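## Task

Scene 1: the wooden die rests loose on the upturned palm. Using only this hand (its wrist camera, camera post and the arm's final link count as hand), roll it until the five-pip face points up; its spin about the vertical is free. It fails if the die touches anything else or leaves the hand. To finish, the die must lie still on palm or fingers, clear of wrist, camera and post, with the palm facing straight up and no hand motor showing moving, overload or building toward shutdown (motors dead from the start excepted). Then declare completion. The hand is opened at that point, and the five must still be on top with the die resting on the open hand.

## Robot and tools

Robot: one arm on a base carrying a right robotic hand with index, middle and ring fingers plus a thumb (16 motors). The task is in-hand manipulation: the palm starts facing up with a loose object on it, and the object must only ever touch the hand.

Frames. Scene frame: origin on the table under the arm base, +z up. The hand point sits in front of the palm where a thumb-index-middle pinch would meet. Its own axes: +z runs along straight fingers toward the tips, +x across the palm away from the thumb, +y out of the palm face (the face is at y = -0.062 m). So 'palm facing straight up' means hand +y points along world +z. A fixed mast near the wrist (x +0.05..+0.10, z -0.16..-0.11, up to y +0.06) can be struck by the object; avoid it.

execute_actions: argument actions is a list with at most one item. Empty list = just read the state. {"steps": n} with no rows = wait n control steps (max 300, counted from the last result, reply time included). {"rows": [...], "steps": n} = act for up to 15 steps of 1/30 s; row k is used on step k, the final row repeats. Optional pictures true/false.

A row has 24 numbers, each within [-1, 1], one row covering the whole robot (single arm plus hand):
1-6: dx, dy, dz, rx, ry, rz. These are offsets, not a pose: a target for the hand point relative to its pose in the most recent result that displayed it (or relative to its current pose if none yet, or for later calls in the same reply), expressed in the hand point's own axes. Every row is measured from that same base, not from the previous row. Scale: 1.0 = 0.6 m for translation, 180 degrees for rotation; rx, ry, rz form one rotation vector. All zeros is not a pause: it pulls the hand back to the base pose. Per step the command is clipped to 100 mm and 16 degrees from the measured pose.
7-22: absolute goal angles for the hinges, in order index_mcp, index_abd, index_pip, index_dip, middle_mcp, middle_abd, middle_pip, middle_dip, ring_mcp, ring_abd, ring_pip, ring_dip, thumb_cmc, thumb_axl, thumb_mcp, thumb_ipl. -1 and +1 map linearly to each hinge's end stops. Going toward -1 curls fingers toward the palm (mcp at the knuckle, pip middle joint, dip tip joint); straight values: mcp +0.75, pip +0.58, dip +0.70, abd 0.00 (toward -1 swings the finger away from the thumb). thumb_cmc toward -1 brings the thumb from beside the palm to in front of it (flat at +0.71); thumb_axl rolls it (straight +0.68; -0.40 is a quarter turn); thumb_mcp (straight +0.23) and thumb_ipl (+0.17) bend it, toward +z when axl is straight.
23: current_limit, 0 mA at -1 up to 550 mA at +1 (floor 11 mA); starts at +0.4.
24: speed, motor set-point rate = (speed+1)/2 of 5.9 rad/s; starts at -0.6. Both persist until rewritten.

move: target = one 24-number row as above (offsets from the same base). The hand point travels a straight path lasting 0.5-10 s; speed in m/s 0.002-0.5 (default 0.25), rotation capped at twice that in rad/s. Hand numbers are sent at the start. Optional stop_force 9-40 N halts on a wrist-force rise along the travel line; omit it when backing away from contact. Result adds a move: line (done, off_target, moving, held, contact, fault) and limits (paced = clipped, held = blocked steps) plus distance to target.

wait: seconds 0-10, sends nothing new. zoom_image: camera cam_high or cam_wrist, region [x0, y0, x1, y1] in pixels, at most 504x504. show_instructions: no arguments, shows the goal picture. finished_scene: scene number (1 or 2); irreversible, grades the scene and loads the next task.

Results: end_effector_position (m) and end_effector_quat_wxyz in the scene frame, velocities, Wrist force/torque (N, N m, hand axes; noisy, offset up to about 4 N, saturates near 50 N). Per motor: hand_goal (what is commanded), hand_measured (actual, same scale), hand_current_ma (positive pushes toward -1), hand_state (moving, goal, blocked, overload). A motor at 495 mA or more accumulates seconds; at 5 s it cuts out for 10 s. 'pose unreachable' or HELD mark commands blocked by the clearance check. Hand target shows the pose being driven toward. Cameras: cam_high 672x504 overhead, cam_wrist 504x504 fisheye on the hand.

Cautions: the object falling, touching the mast, table or arm fails the task. Keep finger currents moderate to avoid overload and shutdown. Hard contacts, 150 N forces or joint torque limits cause a 10 s fault stop, and hand commands sent then are lost. Motors heat under load; at 85 °C the arm brakes. Time (including thinking) counts, so act efficiently. Before finishing, return the palm to face straight up, relax to steady goals, confirm no motor reads moving or overload and the object is still with the right face up, then call finished_scene.

Each tool is called after "Emit:" by a JSON object that holds its "op" and its "data", one argument or row to a line.

Reference images:

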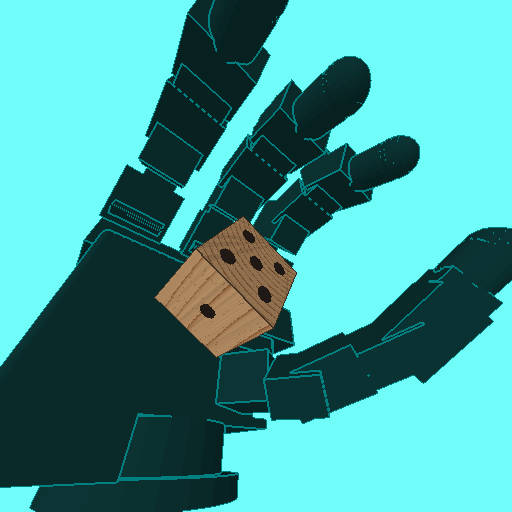

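## Session

Emit:
{"op": "execute_actions", "data": {
  "actions": []
}}

Scene clock: 0.00 s of 4800.00 s.
end_effector_position=(+0.6072, +0.0770, +0.4577) hand_goal=(+0.046, +0.000, -0.008, +0.280, +0.046, +0.000, -0.008, +0.280, +0.046, +0.000, -0.008, +0.280, -0.104, +0.266, +0.032, -0.018) hand_measured=(+0.062, +0.000, -0.006, +0.282, +0.062, +0.000, -0.006, +0.282, +0.062, +0.000, -0.006, +0.282, -0.092, +0.270, +0.034, -0.016) hand_current_ma=(+85, +0, +14, +12, +85, +0, +14, +12, +87, +0, +14, +12, +67, +29, +11, +12) hand_state=(goal, goal, goal, goal, goal, goal, goal, goal, goal, goal, goal, goal, goal, goal, goal, goal) hand_current_limit=0.40 hand_speed=-0.60 end_effector_quat_wxyz=(+0.474, +0.475, +0.536, +0.512) end_effector_velocity=(+0.000, +0.000, +0.000) end_effector_angular_velocity=(-0.000, -0.001, +0.000)
Joint positions: [-0.182 -1.166  2.227 -4.159 -1.32  -0.038]
Joint velocities: [ 0.    -0.    -0.001 -0.     0.    -0.   ]
Motor temperatures (°C, as the motors report them): [26 29 28 31 36 39]
Wrist force (N, on the end effector, along its own x y z axes, offset not removed): no reading
Wrist torque (N m, same axes, about the end effector's origin, offset not removed): no reading
Hand target: +0.607, +0.077, +0.458; +0.474, +0.475, +0.536, +0.512

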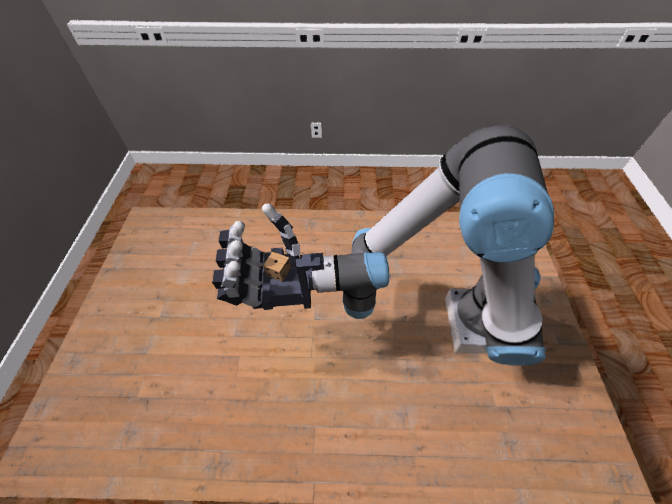

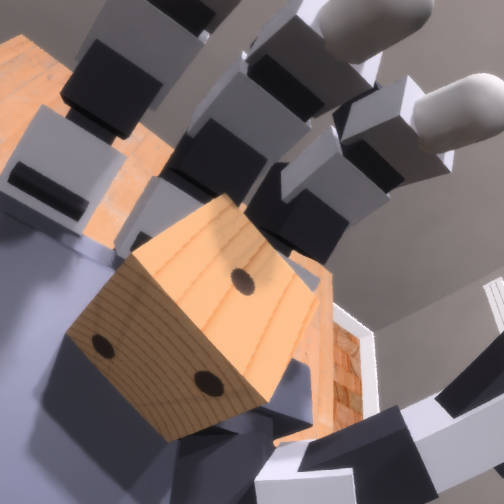

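Emit:
{"op": "zoom_image", "data": {
  "camera": "cam_high",
  "region": [190, 190, 350, 320]
}}

Region (190, 190, 350, 320) of cam_high's 672x504 image, scaled by 3.150, with more detail than that image has; it fills the top 410 rows of this view, and the rest is white.

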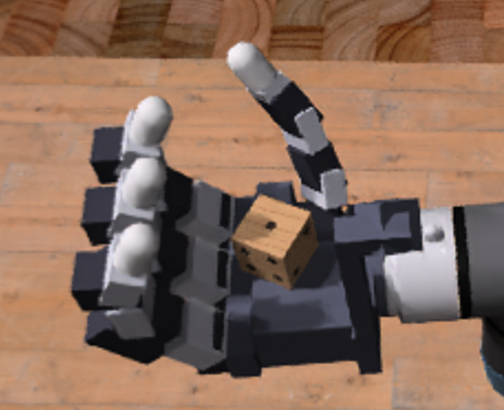

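Emit:
{"op": "move", "data": {
  "target": [0,0,0,0.14,0,-0.03,0.7,0,-0.5,0.3,0.7,0,-0.5,0.3,0.7,0,-0.5,0.3,-0.1,0.27,0.03,0,0.4,-0.6],
  "speed": 0.12
}}

Scene clock: 13.37 s of 4800.00 s.
end_effector_position=(+0.6070, +0.0770, +0.4576) hand_goal=(+0.700, +0.000, -0.500, +0.300, +0.700, +0.000, -0.500, +0.300, +0.700, +0.000, -0.500, +0.300, -0.100, +0.270, +0.030, +0.000) hand_measured=(+0.708, +0.000, -0.496, +0.298, +0.708, +0.000, -0.496, +0.298, +0.710, +0.000, -0.496, +0.298, -0.092, +0.270, +0.030, -0.004) hand_current_ma=(+43, +0, +20, -13, +52, +0, +20, -13, +50, +0, +20, -13, +43, +4, -4, -21) hand_state=(goal, goal, goal, goal, goal, goal, goal, goal, goal, goal, goal, goal, goal, goal, goal, goal) hand_current_limit=0.40 hand_speed=-0.60 end_effector_quat_wxyz=(+0.382, +0.541, +0.656, +0.360) end_effector_velocity=(+0.000, +0.000, -0.000) end_effector_angular_velocity=(-0.003, +0.008, +0.001)
Joint positions: [-0.19  -1.543  2.27  -3.379 -1.374 -0.236]
Joint velocities: [ 0.001 -0.005 -0.003  0.016 -0.002 -0.004]
Motor temperatures (°C, as the motors report them): [26 29 28 31 36 39]
Wrist force (N, on the end effector, along its own x y z axes, offset not removed): [2.7 -0.3 -2.1]
Wrist torque (N m, same axes, about the end effector's origin, offset not removed): [0.18 -0.47 0.01]
Hand target: +0.607, +0.077, +0.458; +0.382, +0.541, +0.657, +0.360
Off the commanded pose: 0.000 m, 0 deg.
move: done
camera_calibration (this result's frames):
cam_wrist: T_world_to_cam=[[0.380924, -0.659985, 0.647547, -0.442985], [-0.811695, -0.57408, -0.107622, 0.54395], [0.442773, -0.484615, -0.754387, 0.24113], [0, 0, 0, 1]] pos_world=[0.503499, 0.136763, 0.5273]

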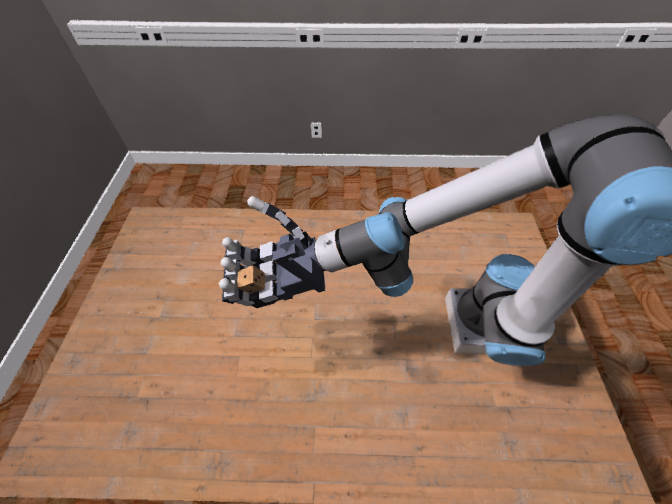

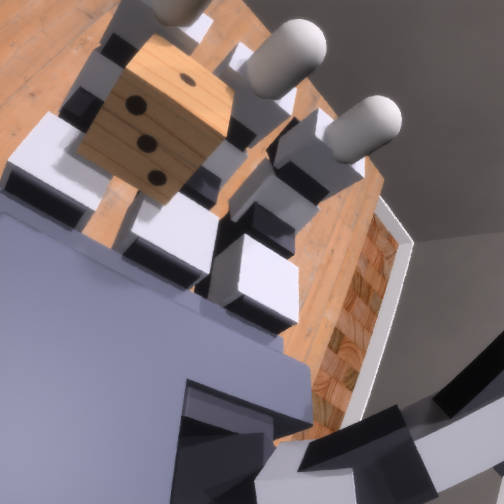

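Emit:
{"op": "zoom_image", "data": {
  "camera": "cam_high",
  "region": [200, 220, 320, 320]
}}

Region (200, 220, 320, 320) of cam_high's 672x504 image, scaled by 4.200, with more detail than that image has.

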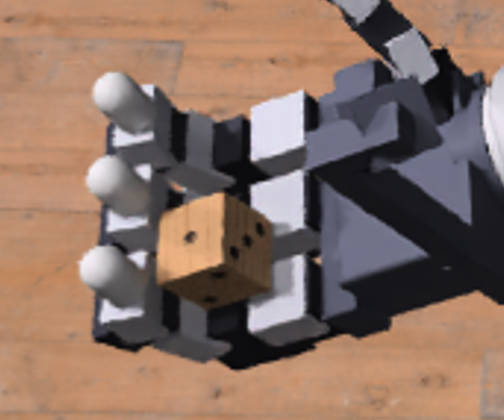

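Emit:
{"op": "move", "data": {
  "target": [0,0,0,0.03,0,0.05,0.7,0,-0.5,0.3,0.7,0,-0.8,0.3,0.7,0,0.1,-0.3,-0.1,0.27,0.03,0,0.4,-0.6],
  "speed": 0.1
}}

Emit:
{"op": "zoom_image", "data": {
  "camera": "cam_high",
  "region": [200, 220, 320, 320]
}}

Scene clock: 24.13 s of 4800.00 s.
end_effector_position=(+0.6069, +0.0770, +0.4575) hand_goal=(+0.700, +0.000, -0.500, +0.300, +0.700, +0.000, -0.800, +0.300, +0.700, +0.000, +0.100, -0.300, -0.100, +0.270, +0.030, +0.000) hand_measured=(+0.708, +0.000, -0.496, +0.298, +0.710, +0.000, -0.790, +0.298, +0.710, +0.000, +0.100, -0.298, -0.092, +0.270, +0.030, -0.004) hand_current_ma=(+43, +0, +20, -13, +50, +0, +49, -9, +51, +0, +0, +16, +43, +4, -4, -21) hand_state=(goal, goal, goal, goal, goal, goal, goal, goal, goal, goal, goal, goal, goal, goal, goal, goal) hand_current_limit=0.40 hand_speed=-0.60 end_effector_quat_wxyz=(+0.327, +0.608, +0.628, +0.358) end_effector_velocity=(+0.000, -0.001, -0.000) end_effector_angular_velocity=(+0.006, +0.006, -0.006)
Joint positions: [-0.147 -1.598  2.228 -3.192 -1.426 -0.073]
Joint velocities: [ 0.    -0.002 -0.002  0.01  -0.002  0.008]
Motor temperatures (°C, as the motors report them): [26 29 28 31 36 39]
Wrist force (N, on the end effector, along its own x y z axes, offset not removed): [-2.1 0.0 -2.8]
Wrist torque (N m, same axes, about the end effector's origin, offset not removed): [0.31 0.29 -0.29]
Hand target: +0.607, +0.077, +0.458; +0.327, +0.609, +0.628, +0.358
Off the commanded pose: 0.000 m, 0 deg.
move: done
camera_calibration (this result's frames):
cam_wrist: T_world_to_cam=[[0.382731, -0.765679, 0.516965, -0.376142], [-0.864984, -0.493551, -0.0906153, 0.562257], [0.324531, -0.412485, -0.851197, 0.351627], [0, 0, 0, 1]] pos_world=[0.516191, 0.134539, 0.544705]

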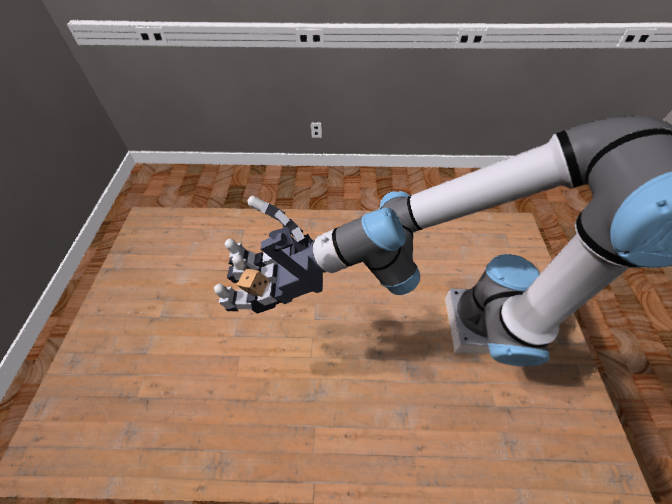

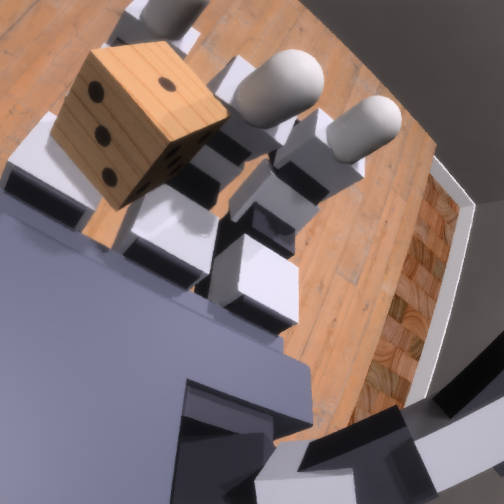

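Region (200, 220, 320, 320) of cam_high's 672x504 image, scaled by 4.200, with more detail than that image has.

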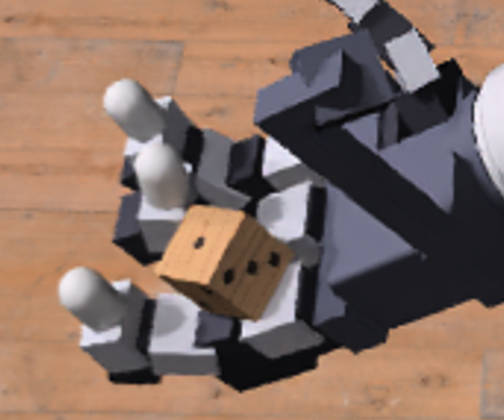

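Emit:
{"op": "move", "data": {
  "target": [0,0,0,0,0,0.02,0.7,0,-0.5,0.3,0.7,0,-1,0.3,0.7,0,0.1,-0.3,-0.1,0.27,0.03,0,0.4,-0.6],
  "speed": 0.1
}}

Emit:
{"op": "move", "data": {
  "target": [0,0,0,0,0,0,0.7,0.3,-0.5,0.3,0.7,0.3,-0.4,0.3,0.7,0.4,-0.3,0,-0.1,0.27,0.03,0,0.4,-0.6]
}}

Emit:
{"op": "zoom_image", "data": {
  "camera": "cam_high",
  "region": [200, 220, 320, 320]
}}

Scene clock: 30.13 s of 4800.00 s.
end_effector_position=(+0.6069, +0.0770, +0.4575) hand_goal=(+0.700, +0.000, -0.500, +0.300, +0.700, +0.000, -1.000, +0.300, +0.700, +0.000, +0.100, -0.300, -0.100, +0.270, +0.030, +0.000) hand_measured=(+0.708, +0.000, -0.496, +0.298, +0.710, +0.000, -0.996, +0.298, +0.710, +0.000, +0.100, -0.298, -0.092, +0.270, +0.030, -0.004) hand_current_ma=(+43, +0, +20, -13, +50, +0, +20, -7, +55, +0, +2, +16, +43, +4, -4, -21) hand_state=(goal, goal, goal, goal, goal, goal, goal, goal, goal, goal, goal, goal, goal, goal, goal, goal) hand_current_limit=0.40 hand_speed=-0.60 end_effector_quat_wxyz=(+0.316, +0.627, +0.609, +0.368) end_effector_velocity=(-0.000, +0.000, -0.001) end_effector_angular_velocity=(+0.010, +0.001, -0.006)
Joint positions: [-0.132 -1.595  2.221 -3.189 -1.438 -0.003]
Joint velocities: [ 0.003  0.001 -0.    -0.    -0.002  0.013]
Motor temperatures (°C, as the motors report them): [26 29 28 31 36 39]
Wrist force (N, on the end effector, along its own x y z axes, offset not removed): [-1.0 -0.9 0.3]
Wrist torque (N m, same axes, about the end effector's origin, offset not removed): [-0.13 0.03 -0.34]
Hand target: +0.607, +0.077, +0.458; +0.316, +0.628, +0.609, +0.368
Off the commanded pose: 0.000 m, 0 deg.
move: done
camera_calibration (this result's frames):
cam_wrist: T_world_to_cam=[[0.358633, -0.803796, 0.474652, -0.339218], [-0.88091, -0.459647, -0.112795, 0.579452], [0.308837, -0.377673, -0.872916, 0.368413], [0, 0, 0, 1]] pos_world=[0.51832, 0.132821, 0.547964]

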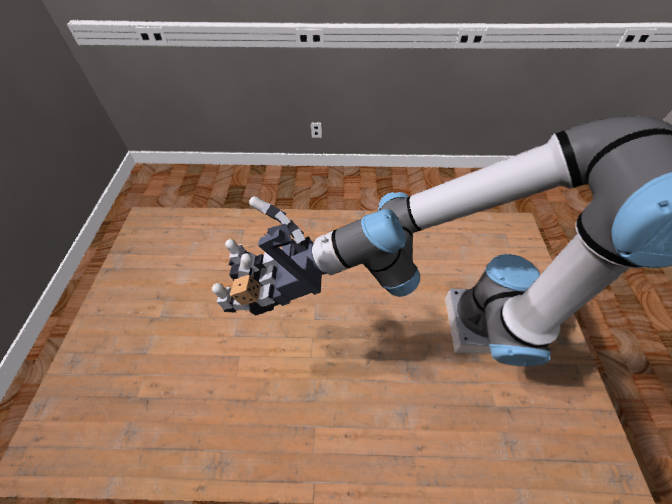

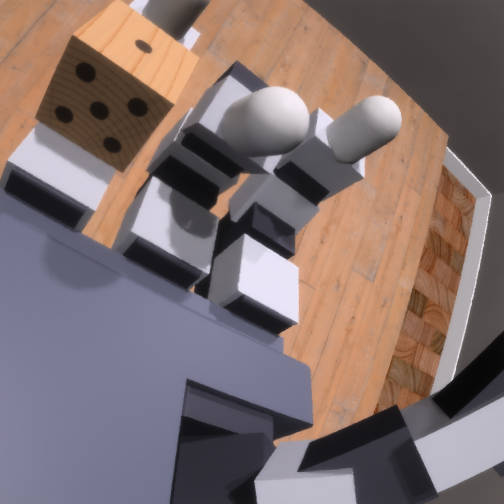

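Scene clock: 31.03 s of 4800.00 s.
end_effector_position=(+0.6069, +0.0771, +0.4575) hand_goal=(+0.700, +0.300, -0.500, +0.300, +0.700, +0.300, -0.400, +0.300, +0.700, +0.400, -0.300, +0.000, -0.100, +0.270, +0.030, +0.000) hand_measured=(+0.708, +0.296, -0.496, +0.298, +0.710, +0.296, -0.400, +0.298, +0.710, +0.396, -0.292, -0.002, -0.092, +0.270, +0.030, -0.004) hand_current_ma=(+43, -16, +20, -13, +50, -17, -1, -7, +56, -19, +44, -14, +43, +4, -4, -21) hand_state=(goal, goal, goal, goal, goal, goal, goal, goal, goal, goal, goal, goal, goal, goal, goal, goal) hand_current_limit=0.40 hand_speed=-0.60 end_effector_quat_wxyz=(+0.316, +0.627, +0.609, +0.368) end_effector_velocity=(-0.000, -0.001, -0.001) end_effector_angular_velocity=(+0.000, +0.001, -0.001)
Joint positions: [-0.132 -1.595  2.221 -3.189 -1.438 -0.003]
Joint velocities: [-0.001 -0.     0.001  0.    -0.     0.   ]
Motor temperatures (°C, as the motors report them): [26 29 28 31 36 39]
Wrist force (N, on the end effector, along its own x y z axes, offset not removed): [0.2 -0.9 -2.2]
Wrist torque (N m, same axes, about the end effector's origin, offset not removed): [0.23 -0.11 -0.30]
Hand target: +0.607, +0.077, +0.458; +0.316, +0.627, +0.609, +0.368
Off the commanded pose: 0.000 m, 0 deg.
move: done
camera_calibration (this result's frames):
cam_wrist: T_world_to_cam=[[0.358646, -0.803768, 0.47469, -0.339225], [-0.880902, -0.459667, -0.112775, 0.579461], [0.308844, -0.377709, -0.872898, 0.368422], [0, 0, 0, 1]] pos_world=[0.518325, 0.132857, 0.547969]

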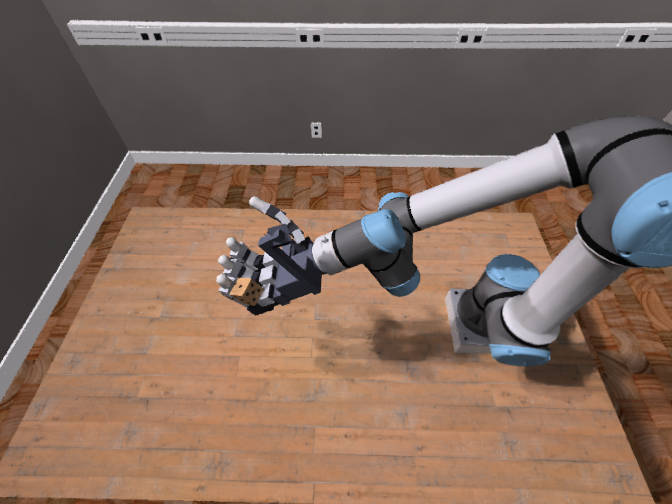

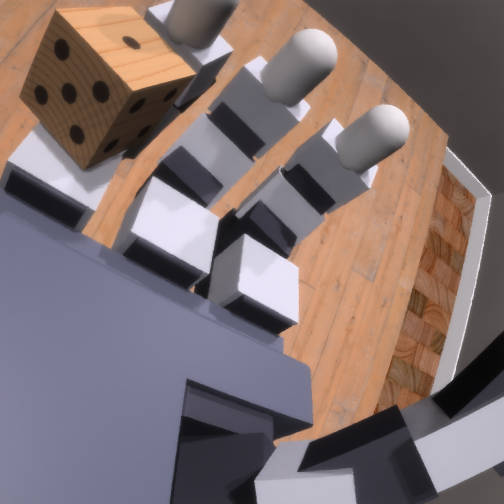

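Region (200, 220, 320, 320) of cam_high's 672x504 image, scaled by 4.200, with more detail than that image has.

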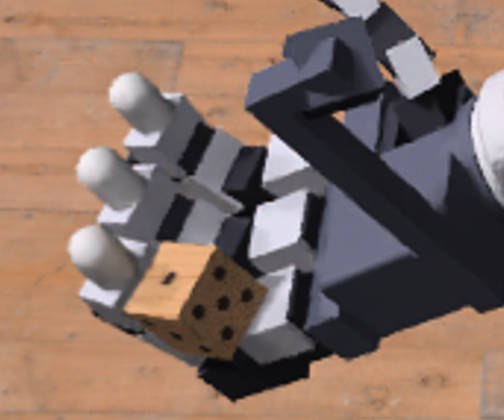

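Precarious; restore and tilt inward.

Emit:
{"op": "move", "data": {
  "target": [0,0,0,0,0,0.06,0.55,0,-0.4,0.3,0.75,0,-0.3,0.3,0.7,-0.1,-0.3,0.3,-0.1,0.27,0.03,0,0.4,-0.8],
  "speed": 0.1
}}

Scene clock: 36.20 s of 4800.00 s.
end_effector_position=(+0.6069, +0.0771, +0.4575) hand_goal=(+0.550, +0.000, -0.400, +0.300, +0.750, +0.000, -0.300, +0.300, +0.700, -0.100, -0.300, +0.300, -0.100, +0.270, +0.030, +0.000) hand_measured=(+0.572, +0.004, -0.400, +0.298, +0.758, +0.004, -0.300, +0.298, +0.710, -0.094, -0.292, +0.298, -0.092, +0.270, +0.030, -0.004) hand_current_ma=(+123, +19, -3, -13, +39, +21, +1, -7, +56, +24, +44, -12, +43, +4, -4, -21) hand_state=(blocked, goal, goal, goal, goal, goal, goal, goal, goal, goal, goal, goal, goal, goal, goal, goal) hand_current_limit=0.40 hand_speed=-0.80 end_effector_quat_wxyz=(+0.280, +0.682, +0.548, +0.396) end_effector_velocity=(+0.000, -0.001, -0.000) end_effector_angular_velocity=(+0.008, +0.000, -0.007)
Joint positions: [-0.09  -1.587  2.195 -3.174 -1.473  0.207]
Joint velocities: [ 0.001  0.    -0.001  0.001 -0.003  0.011]
Motor temperatures (°C, as the motors report them): [26 29 28 31 36 39]
Wrist force (N, on the end effector, along its own x y z axes, offset not removed): [1.6 -1.0 -1.7]
Wrist torque (N m, same axes, about the end effector's origin, offset not removed): [0.13 -0.31 -0.07]
Hand target: +0.607, +0.077, +0.458; +0.280, +0.682, +0.547, +0.396
Off the commanded pose: 0.000 m, 0 deg.
move: done
camera_calibration (this result's frames):
cam_wrist: T_world_to_cam=[[0.277672, -0.900098, 0.33574, -0.219072], [-0.922504, -0.347362, -0.168303, 0.621447], [0.268112, -0.262988, -0.926797, 0.408953], [0, 0, 0, 1]] pos_world=[0.524472, 0.12623, 0.557159]

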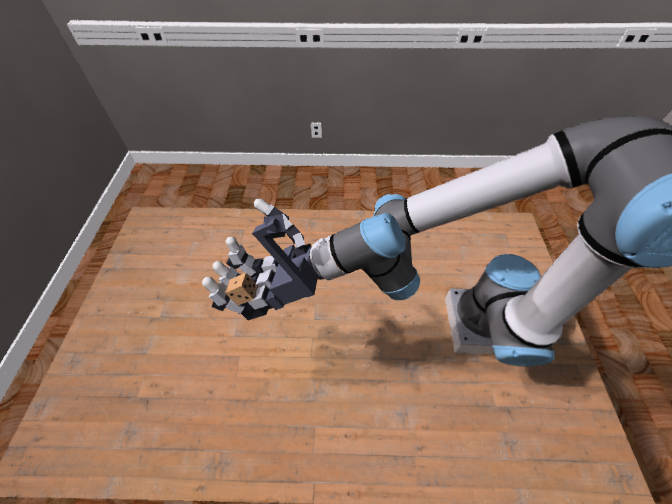

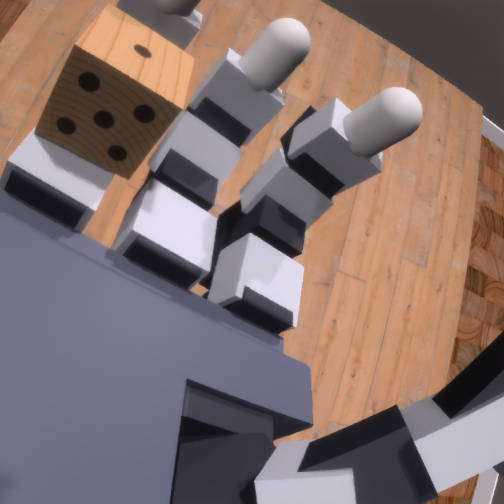

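Emit:
{"op": "move", "data": {
  "target": [0,0,0,0.04,0,0,0.5,-0.1,-0.4,0.3,0.88,-0.15,-0.35,0.3,0.7,-0.15,-0.3,0.3,-0.1,0.27,0.03,0,0.4,-0.8],
  "speed": 0.1
}}

Scene clock: 40.77 s of 4800.00 s.
end_effector_position=(+0.6068, +0.0771, +0.4575) hand_goal=(+0.500, -0.100, -0.400, +0.300, +0.880, -0.150, -0.350, +0.300, +0.700, -0.150, -0.300, +0.300, -0.100, +0.270, +0.030, +0.000) hand_measured=(+0.522, -0.096, -0.400, +0.298, +0.886, -0.144, -0.342, +0.298, +0.710, -0.144, -0.292, +0.298, -0.092, +0.270, +0.030, -0.004) hand_current_ma=(+122, +22, -2, -13, +31, +28, +43, -7, +56, +26, +43, -12, +43, +4, -4, -21) hand_state=(blocked, goal, goal, goal, goal, goal, goal, goal, goal, goal, goal, goal, goal, goal, goal, goal) hand_current_limit=0.40 hand_speed=-0.80 end_effector_quat_wxyz=(+0.237, +0.698, +0.571, +0.361) end_effector_velocity=(-0.000, +0.000, -0.001) end_effector_angular_velocity=(+0.001, +0.011, +0.002)
Joint positions: [-0.108 -1.65   2.147 -2.938 -1.434  0.182]
Joint velocities: [-0.001 -0.003 -0.004  0.018  0.002 -0.002]
Motor temperatures (°C, as the motors report them): [26 29 28 31 36 39]
Wrist force (N, on the end effector, along its own x y z axes, offset not removed): [0.4 2.4 -1.3]
Wrist torque (N m, same axes, about the end effector's origin, offset not removed): [0.53 -0.14 -0.20]
Hand target: +0.607, +0.077, +0.458; +0.237, +0.698, +0.571, +0.361
Off the commanded pose: 0.000 m, 0 deg.
move: done
camera_calibration (this result's frames):
cam_wrist: T_world_to_cam=[[0.341512, -0.894505, 0.288498, -0.23659], [-0.925894, -0.372941, -0.060288, 0.575982], [0.16152, -0.246529, -0.955581, 0.485547], [0, 0, 0, 1]] pos_world=[0.535671, 0.122878, 0.56696]

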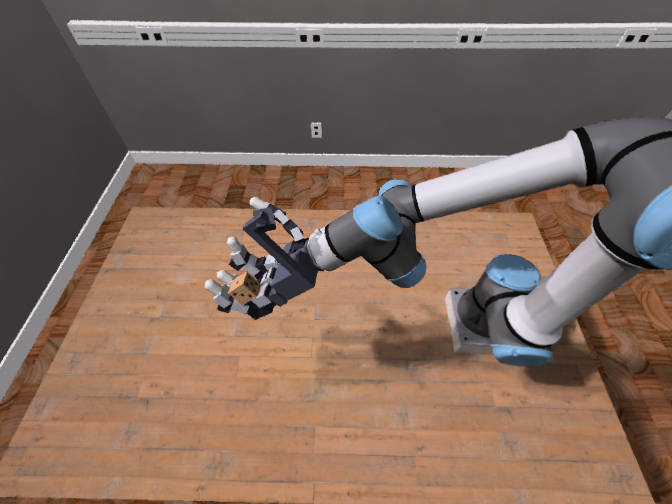

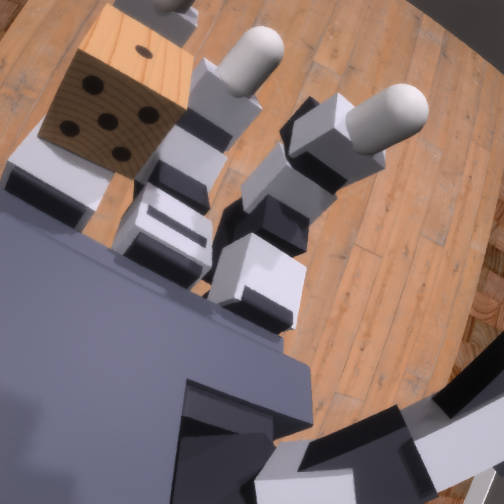

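Emit:
{"op": "move", "data": {
  "target": [0,0,0,0.2,0,0,0.5,-0.1,-0.6,0.3,0.8,-0.18,-0.6,0.45,0.75,-0.15,-0.6,0.45,-0.1,0.27,0.03,0,0.4,-0.85],
  "speed": 0.1
}}

Emit:
{"op": "zoom_image", "data": {
  "camera": "cam_high",
  "region": [180, 200, 340, 340]
}}

Scene clock: 48.93 s of 4800.00 s.
end_effector_position=(+0.6065, +0.0771, +0.4576) hand_goal=(+0.500, -0.100, -0.600, +0.300, +0.800, -0.180, -0.600, +0.450, +0.750, -0.150, -0.600, +0.450, -0.100, +0.270, +0.030, +0.000) hand_measured=(+0.516, -0.096, -0.594, +0.298, +0.814, -0.176, -0.592, +0.448, +0.758, -0.146, -0.592, +0.448, -0.092, +0.270, +0.028, -0.004) hand_current_ma=(+85, +21, +33, -12, +73, +21, +41, -10, +46, +20, +42, -11, +43, +4, -9, -21) hand_state=(goal, goal, goal, goal, goal, goal, goal, goal, goal, goal, goal, goal, goal, goal, goal, goal) hand_current_limit=0.40 hand_speed=-0.85 end_effector_quat_wxyz=(+0.010, +0.737, +0.655, +0.167) end_effector_velocity=(-0.000, +0.000, -0.000) end_effector_angular_velocity=(+0.000, +0.010, +0.003)
Joint positions: [-0.168 -1.634  1.681 -1.841 -1.34   0.008]
Joint velocities: [-0.     0.004 -0.009  0.016 -0.    -0.004]
Motor temperatures (°C, as the motors report them): [26 29 28 31 36 39]
Wrist force (N, on the end effector, along its own x y z axes, offset not removed): [-0.3 2.2 -2.6]
Wrist torque (N m, same axes, about the end effector's origin, offset not removed): [0.69 -0.01 -0.11]
Hand target: +0.607, +0.077, +0.458; +0.010, +0.737, +0.655, +0.167
Off the commanded pose: 0.000 m, 0 deg.
move: done
camera_calibration (this result's frames):
cam_wrist: T_world_to_cam=[[0.549801, -0.834326, -0.0402422, -0.217004], [-0.740512, -0.509138, 0.438659, 0.245456], [-0.386473, -0.211375, -0.897752, 0.788923], [0, 0, 0, 1]] pos_world=[0.60597, 0.110677, 0.591853]

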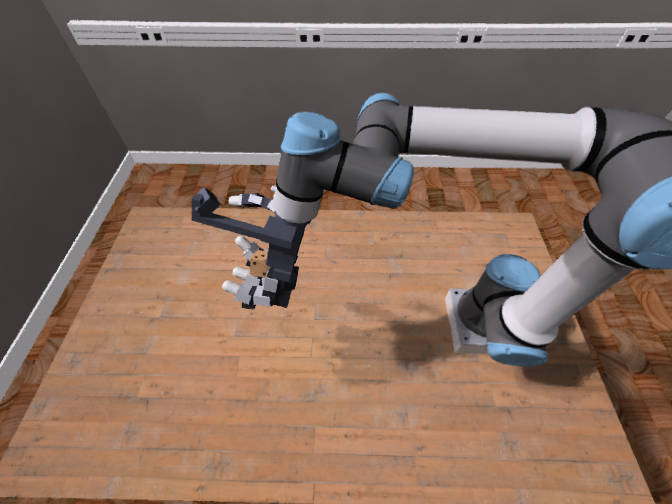

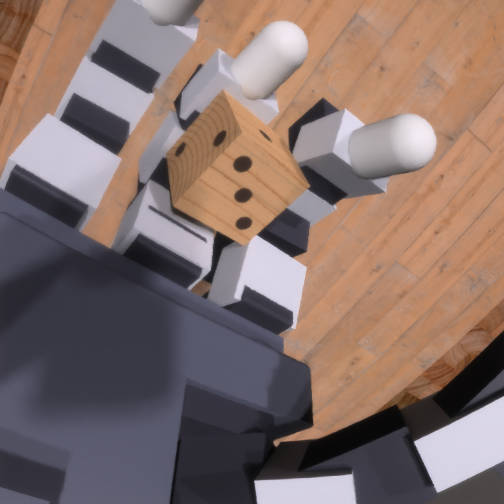

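Region (180, 200, 340, 340) of cam_high's 672x504 image, scaled by 3.150, with more detail than that image has; it fills the top 441 rows of this view, and the rest is white.

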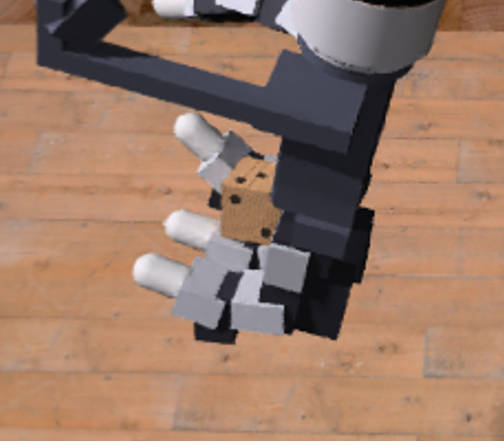

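Emit:
{"op": "move", "data": {
  "target": [0,0,0,0,-0.14,0,0.65,-0.2,-1,0.3,0.8,-0.1,-0.55,0.45,0.6,0,-0.9,0.45,-0.1,0.27,0.03,0,0.4,-0.85],
  "speed": 0.1
}}

Scene clock: 54.20 s of 4800.00 s.
end_effector_position=(+0.6065, +0.0770, +0.4577) hand_goal=(+0.650, -0.200, -1.000, +0.300, +0.800, -0.100, -0.550, +0.450, +0.600, +0.000, -0.900, +0.450, -0.100, +0.270, +0.030, +0.000) hand_measured=(+0.652, -0.198, -0.992, +0.298, +0.812, -0.104, -0.548, +0.448, +0.614, -0.004, -0.892, +0.448, -0.098, +0.270, +0.026, -0.004) hand_current_ma=(+13, +14, +39, -12, +71, -14, +10, -9, +73, -14, +42, -11, +10, +4, -20, -21) hand_state=(goal, goal, goal, goal, goal, goal, goal, goal, goal, goal, goal, goal, goal, goal, goal, goal) hand_current_limit=0.40 hand_speed=-0.85 end_effector_quat_wxyz=(+0.153, +0.756, +0.637, +0.002) end_effector_velocity=(+0.000, -0.001, +0.000) end_effector_angular_velocity=(-0.007, +0.000, -0.005)
Joint positions: [ 0.038 -1.541  1.598 -1.802 -1.82   0.215]
Joint velocities: [ 0.002  0.002 -0.002  0.002 -0.008  0.006]
Motor temperatures (°C, as the motors report them): [26 29 28 31 36 39]
Wrist force (N, on the end effector, along its own x y z axes, offset not removed): [1.1 1.8 -1.4]
Wrist torque (N m, same axes, about the end effector's origin, offset not removed): [0.65 -0.27 -0.05]
Hand target: +0.607, +0.077, +0.458; +0.153, +0.756, +0.637, +0.002
Off the commanded pose: 0.000 m, 0 deg.
move: done
camera_calibration (this result's frames):
cam_wrist: T_world_to_cam=[[0.470523, -0.834764, 0.285966, -0.318268], [-0.74339, -0.200416, 0.638126, 0.132056], [-0.475372, -0.512837, -0.714856, 0.782346], [0, 0, 0, 1]] pos_world=[0.619827, 0.162004, 0.56601]

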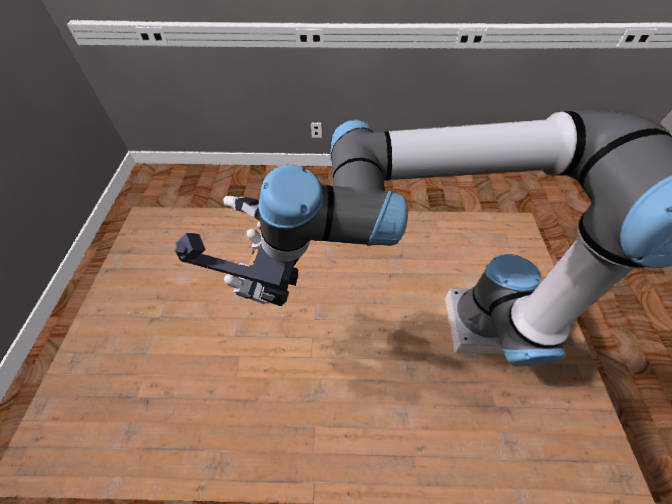

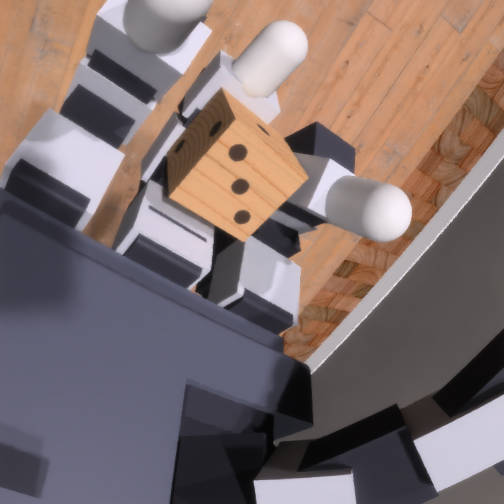

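Emit:
{"op": "move", "data": {
  "target": [0,0,0,-0.22,0.04,0,0.75,-0.2,-0.5,0.3,0.72,-0.1,-0.5,0.3,0.6,0,-0.5,0.3,-0.1,0.27,0.03,0,0.4,-0.85],
  "speed": 0.12
}}

Emit:
{"op": "move", "data": {
  "target": [0,0,0,0,0,0,0.7,-0.2,-1,0.3,0.72,-0.1,0.1,-0.3,0.6,-0.1,-0.3,0,-0.1,0.27,0.03,0,0.4,-0.7]
}}

Scene clock: 62.00 s of 4800.00 s.
end_effector_position=(+0.6068, +0.0770, +0.4575) hand_goal=(+0.750, -0.200, -0.500, +0.300, +0.720, -0.100, -0.500, +0.300, +0.600, +0.000, -0.500, +0.300, -0.100, +0.270, +0.030, +0.000) hand_measured=(+0.756, -0.198, -0.500, +0.298, +0.736, -0.104, -0.498, +0.304, +0.614, -0.004, -0.500, +0.302, -0.098, +0.270, +0.026, -0.004) hand_current_ma=(+34, +14, +2, -12, +86, -14, +9, +17, +72, -14, +1, +16, +10, +4, -20, -21) hand_state=(goal, goal, goal, goal, goal, goal, goal, goal, goal, goal, goal, goal, goal, goal, goal, goal) hand_current_limit=0.40 hand_speed=-0.85 end_effector_quat_wxyz=(+0.360, +0.658, +0.607, +0.264) end_effector_velocity=(+0.000, -0.000, -0.000) end_effector_angular_velocity=(+0.000, -0.007, +0.001)
Joint positions: [-0.018 -1.589  2.148 -3.031 -1.739  0.008]
Joint velocities: [-0.002  0.004  0.004 -0.015  0.002 -0.001]
Motor temperatures (°C, as the motors report them): [26 29 28 31 36 39]
Wrist force (N, on the end effector, along its own x y z axes, offset not removed): [-0.9 -1.4 -1.6]
Wrist torque (N m, same axes, about the end effector's origin, offset not removed): [0.07 0.08 -0.25]
Hand target: +0.607, +0.077, +0.458; +0.360, +0.658, +0.607, +0.265
Off the commanded pose: 0.000 m, 0 deg.
move: done
camera_calibration (this result's frames):
cam_wrist: T_world_to_cam=[[0.300927, -0.765594, 0.568602, -0.350089], [-0.939917, -0.338919, 0.0411029, 0.535481], [0.161242, -0.546808, -0.821585, 0.447565], [0, 0, 0, 1]] pos_world=[0.536492, 0.158191, 0.544764]

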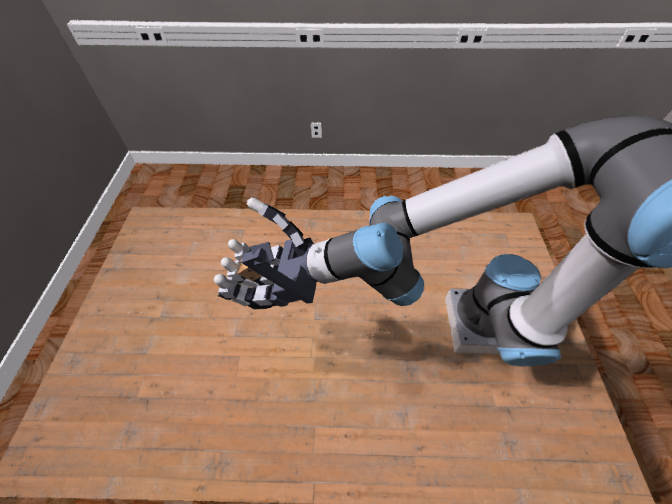

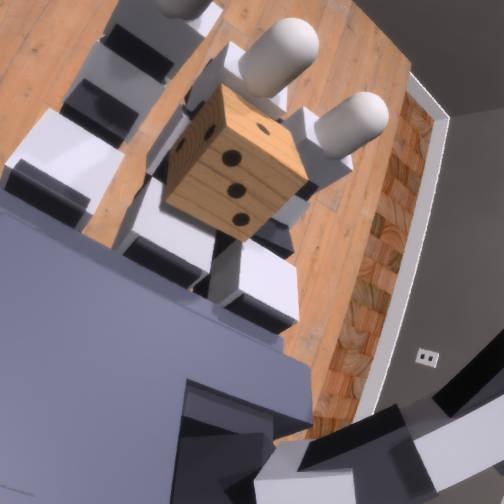

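Scene clock: 63.10 s of 4800.00 s.
end_effector_position=(+0.6069, +0.0770, +0.4575) hand_goal=(+0.700, -0.200, -1.000, +0.300, +0.720, -0.100, +0.100, -0.300, +0.600, -0.100, -0.300, +0.000, -0.100, +0.270, +0.030, +0.000) hand_measured=(+0.718, -0.198, -0.996, +0.298, +0.736, -0.104, +0.100, -0.296, +0.614, -0.096, -0.300, +0.002, -0.098, +0.270, +0.026, -0.004) hand_current_ma=(+98, +14, +24, -12, +86, -14, +2, +17, +72, +15, -1, +15, +10, +4, -20, -21) hand_state=(goal, goal, goal, goal, goal, goal, goal, goal, goal, goal, goal, goal, goal, goal, goal, goal) hand_current_limit=0.40 hand_speed=-0.70 end_effector_quat_wxyz=(+0.360, +0.658, +0.607, +0.264) end_effector_velocity=(-0.000, +0.001, -0.000) end_effector_angular_velocity=(-0.001, +0.001, +0.003)
Joint positions: [-0.018 -1.589  2.148 -3.031 -1.739  0.008]
Joint velocities: [ 0.002 -0.     0.     0.001  0.    -0.001]
Motor temperatures (°C, as the motors report them): [26 29 28 31 36 39]
Wrist force (N, on the end effector, along its own x y z axes, offset not removed): [-1.0 0.9 -2.4]
Wrist torque (N m, same axes, about the end effector's origin, offset not removed): [0.44 0.04 -0.27]
Hand target: +0.607, +0.077, +0.458; +0.360, +0.658, +0.607, +0.264
Off the commanded pose: 0.000 m, 0 deg.
move: done
camera_calibration (this result's frames):
cam_wrist: T_world_to_cam=[[0.300973, -0.765612, 0.568554, -0.350083], [-0.939908, -0.338941, 0.0411377, 0.535478], [0.161211, -0.546769, -0.821617, 0.447562], [0, 0, 0, 1]] pos_world=[0.536513, 0.158181, 0.544737]

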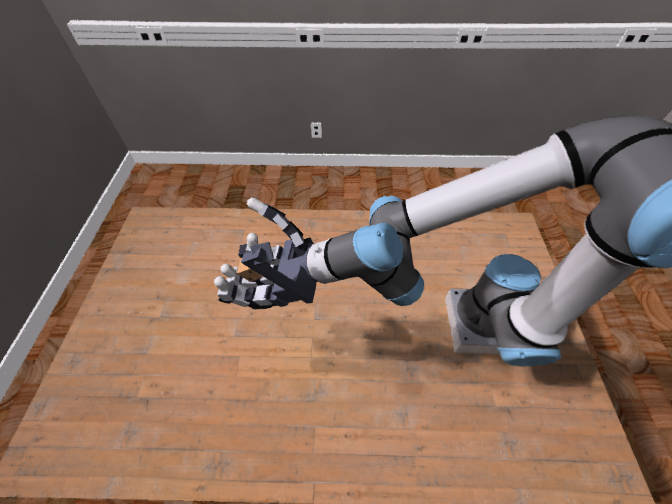

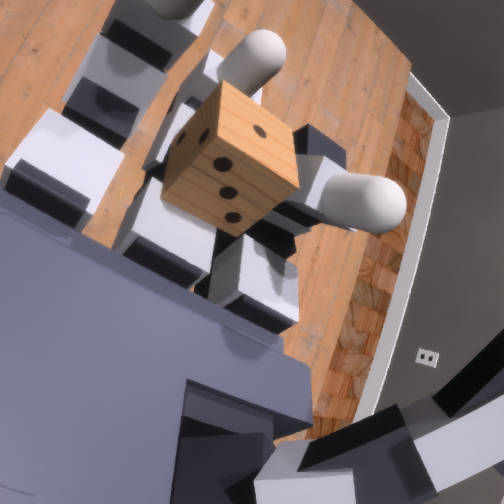

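Emit:
{"op": "move", "data": {
  "target": [0,0,0,-0.06,0,0,0.95,-0.4,-0.3,0.3,0.8,-0.25,-0.4,0.3,0.6,-0.25,-0.4,0.3,-0.1,0.27,0.03,0,0.4,-0.7],
  "speed": 0.12
}}

Emit:
{"op": "move", "data": {
  "target": [0,0,0,0,0,-0.05,0.4,-0.4,-0.1,0.3,1,-0.25,-0.6,0.3,0.7,-0.25,-0.5,0.3,-0.1,0.27,0.03,0,0.4,-0.7],
  "speed": 0.1
}}

Scene clock: 70.50 s of 4800.00 s.
end_effector_position=(+0.6069, +0.0770, +0.4576) hand_goal=(+0.950, -0.400, -0.300, +0.300, +0.800, -0.250, -0.400, +0.300, +0.600, -0.250, -0.400, +0.300, -0.100, +0.270, +0.030, +0.000) hand_measured=(+0.956, -0.396, -0.300, +0.298, +0.808, -0.246, -0.392, +0.298, +0.614, -0.246, -0.394, +0.298, -0.098, +0.270, +0.026, -0.004) hand_current_ma=(+34, +18, +1, -12, +50, +15, +46, -13, +72, +15, +36, -13, +10, +4, -20, -21) hand_state=(goal, goal, goal, goal, goal, goal, goal, goal, goal, goal, goal, goal, goal, goal, goal, goal) hand_current_limit=0.40 hand_speed=-0.70 end_effector_quat_wxyz=(+0.420, +0.621, +0.579, +0.320) end_effector_velocity=(+0.000, -0.000, -0.000) end_effector_angular_velocity=(+0.001, -0.004, -0.000)
Joint positions: [-0.026 -1.484  2.213 -3.393 -1.73  -0.028]
Joint velocities: [-0.     0.003  0.001 -0.007  0.     0.001]
Motor temperatures (°C, as the motors report them): [26 29 28 31 36 39]
Wrist force (N, on the end effector, along its own x y z axes, offset not removed): [-0.9 1.9 -2.7]
Wrist torque (N m, same axes, about the end effector's origin, offset not removed): [0.62 0.12 -0.26]
Hand target: +0.607, +0.077, +0.458; +0.420, +0.621, +0.579, +0.320
Off the commanded pose: 0.000 m, 0 deg.
move: done
camera_calibration (this result's frames):
cam_wrist: T_world_to_cam=[[0.201677, -0.747289, 0.633155, -0.320835], [-0.926244, -0.355679, -0.124761, 0.604464], [0.318432, -0.561294, -0.763904, 0.326872], [0, 0, 0, 1]] pos_world=[0.520499, 0.15871, 0.52825]

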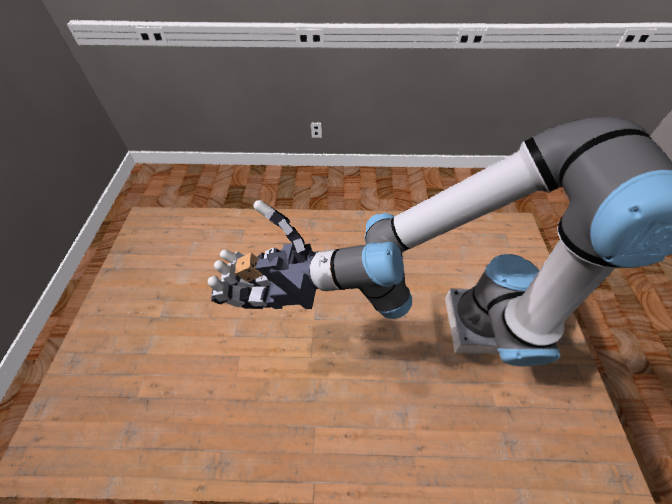

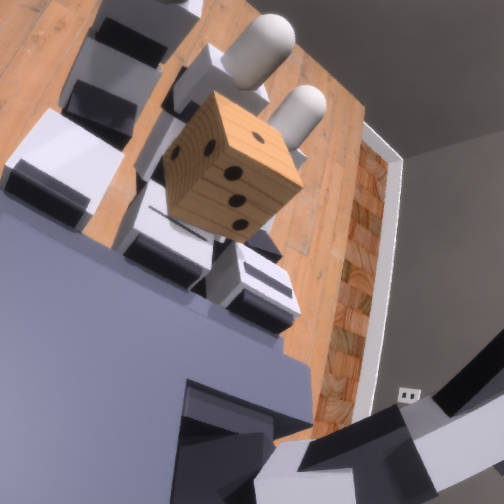

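Scene clock: 71.63 s of 4800.00 s.
end_effector_position=(+0.6069, +0.0770, +0.4576) hand_goal=(+0.400, -0.400, -0.100, +0.300, +1.000, -0.250, -0.600, +0.300, +0.700, -0.250, -0.500, +0.300, -0.100, +0.270, +0.030, +0.000) hand_measured=(+0.426, -0.398, -0.098, +0.298, +1.000, -0.248, -0.594, +0.298, +0.708, -0.246, -0.494, +0.298, -0.098, +0.270, +0.026, -0.004) hand_current_ma=(+143, +14, +10, -11, +1, +9, +33, -13, +40, +14, +36, -13, +10, +4, -20, -21) hand_state=(blocked, goal, goal, goal, goal, goal, goal, goal, goal, goal, goal, goal, goal, goal, goal, goal) hand_current_limit=0.40 hand_speed=-0.70 end_effector_quat_wxyz=(+0.444, +0.574, +0.626, +0.286) end_effector_velocity=(-0.000, -0.000, -0.000) end_effector_angular_velocity=(-0.006, +0.001, +0.004)
Joint positions: [-0.062 -1.498  2.232 -3.4   -1.698 -0.201]
Joint velocities: [-0.002 -0.001  0.002 -0.001  0.003 -0.008]
Motor temperatures (°C, as the motors report them): [26 29 28 31 36 39]
Wrist force (N, on the end effector, along its own x y z axes, offset not removed): [-0.1 1.0 -2.7]
Wrist torque (N m, same axes, about the end effector's origin, offset not removed): [0.39 -0.05 -0.26]
Hand target: +0.607, +0.077, +0.458; +0.444, +0.574, +0.626, +0.286
Off the commanded pose: 0.000 m, 0 deg.
move: done
camera_calibration (this result's frames):
cam_wrist: T_world_to_cam=[[0.265668, -0.637153, 0.723503, -0.409497], [-0.901031, -0.431011, -0.0487147, 0.560171], [0.342877, -0.638957, -0.6886, 0.283569], [0, 0, 0, 1]] pos_world=[0.516293, 0.161716, 0.518827]

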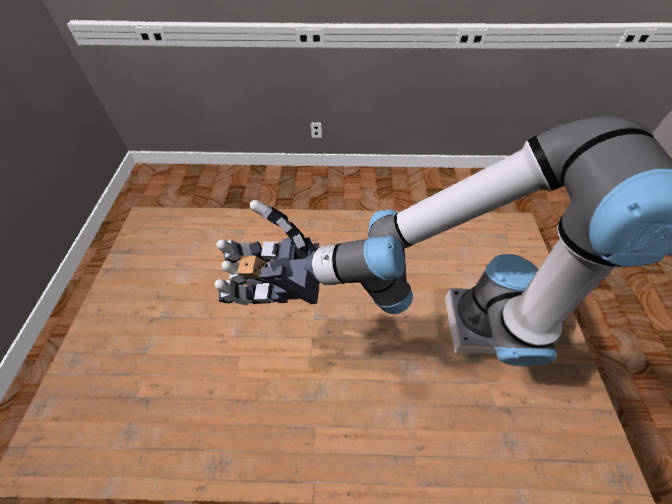

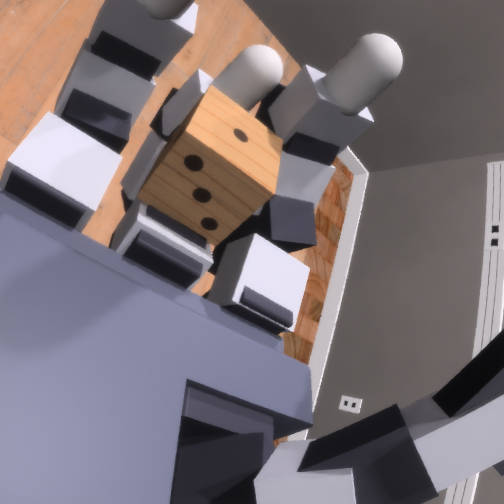

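Emit:
{"op": "move", "data": {
  "target": [0,0,0,0,0,0,0.4,-0.9,-0.1,0.3,1,-0.2,-0.6,0.3,0.82,-0.1,-0.6,0.3,-0.1,0.27,0.03,0,0.4,-0.7]
}}

Emit:
{"op": "zoom_image", "data": {
  "camera": "cam_high",
  "region": [200, 220, 320, 320]
}}

Scene clock: 78.80 s of 4800.00 s.
end_effector_position=(+0.6069, +0.0770, +0.4576) hand_goal=(+0.400, -0.900, -0.100, +0.300, +1.000, -0.200, -0.600, +0.300, +0.820, -0.100, -0.600, +0.300, -0.100, +0.270, +0.030, +0.000) hand_measured=(+0.424, -0.438, -0.098, +0.298, +1.000, -0.214, -0.596, +0.298, +0.826, -0.104, -0.594, +0.298, -0.098, +0.270, +0.026, -0.004) hand_current_ma=(+133, +385, +10, -11, +1, -63, +20, -13, +35, -20, +37, -13, +10, +4, -20, -21) hand_state=(blocked, blocked, goal, goal, goal, goal, goal, goal, goal, goal, goal, goal, goal, goal, goal, goal) hand_current_limit=0.40 hand_speed=-0.70 end_effector_quat_wxyz=(+0.444, +0.574, +0.626, +0.286) end_effector_velocity=(+0.000, +0.000, +0.000) end_effector_angular_velocity=(+0.000, -0.001, +0.001)
Joint positions: [-0.062 -1.498  2.232 -3.4   -1.697 -0.201]
Joint velocities: [ 0.001  0.    -0.    -0.001  0.     0.   ]
Motor temperatures (°C, as the motors report them): [26 29 28 31 36 39]
Wrist force (N, on the end effector, along its own x y z axes, offset not removed): [-0.6 0.0 -1.9]
Wrist torque (N m, same axes, about the end effector's origin, offset not removed): [0.23 0.10 -0.23]
Hand target: +0.607, +0.077, +0.458; +0.444, +0.574, +0.626, +0.286
Off the commanded pose: 0.000 m, 0 deg.
move: done
camera_calibration (this result's frames):
cam_wrist: T_world_to_cam=[[0.265657, -0.637212, 0.723455, -0.409505], [-0.901028, -0.43101, -0.0487667, 0.560156], [0.342891, -0.638898, -0.688647, 0.283539], [0, 0, 0, 1]] pos_world=[0.516281, 0.161644, 0.518834]

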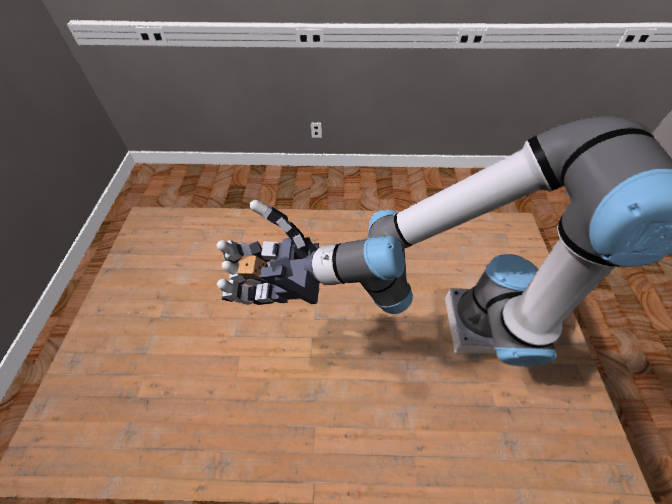

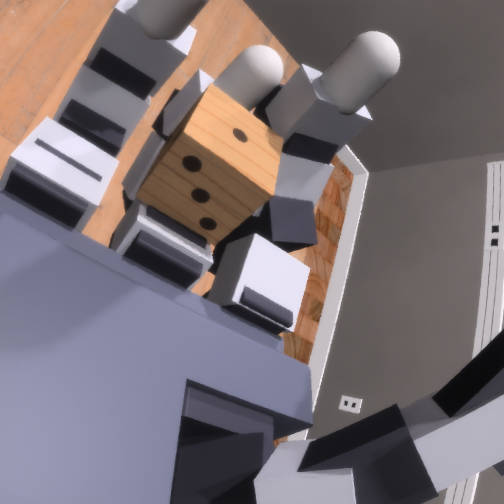

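Region (200, 220, 320, 320) of cam_high's 672x504 image, scaled by 4.200, with more detail than that image has.

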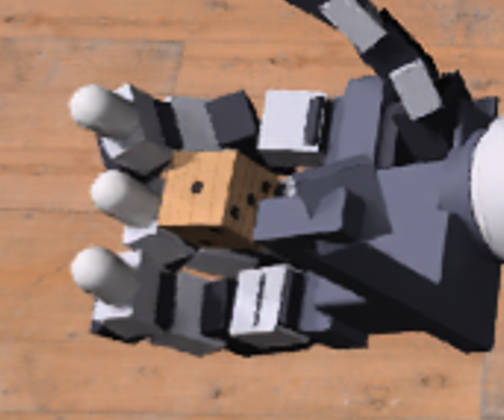

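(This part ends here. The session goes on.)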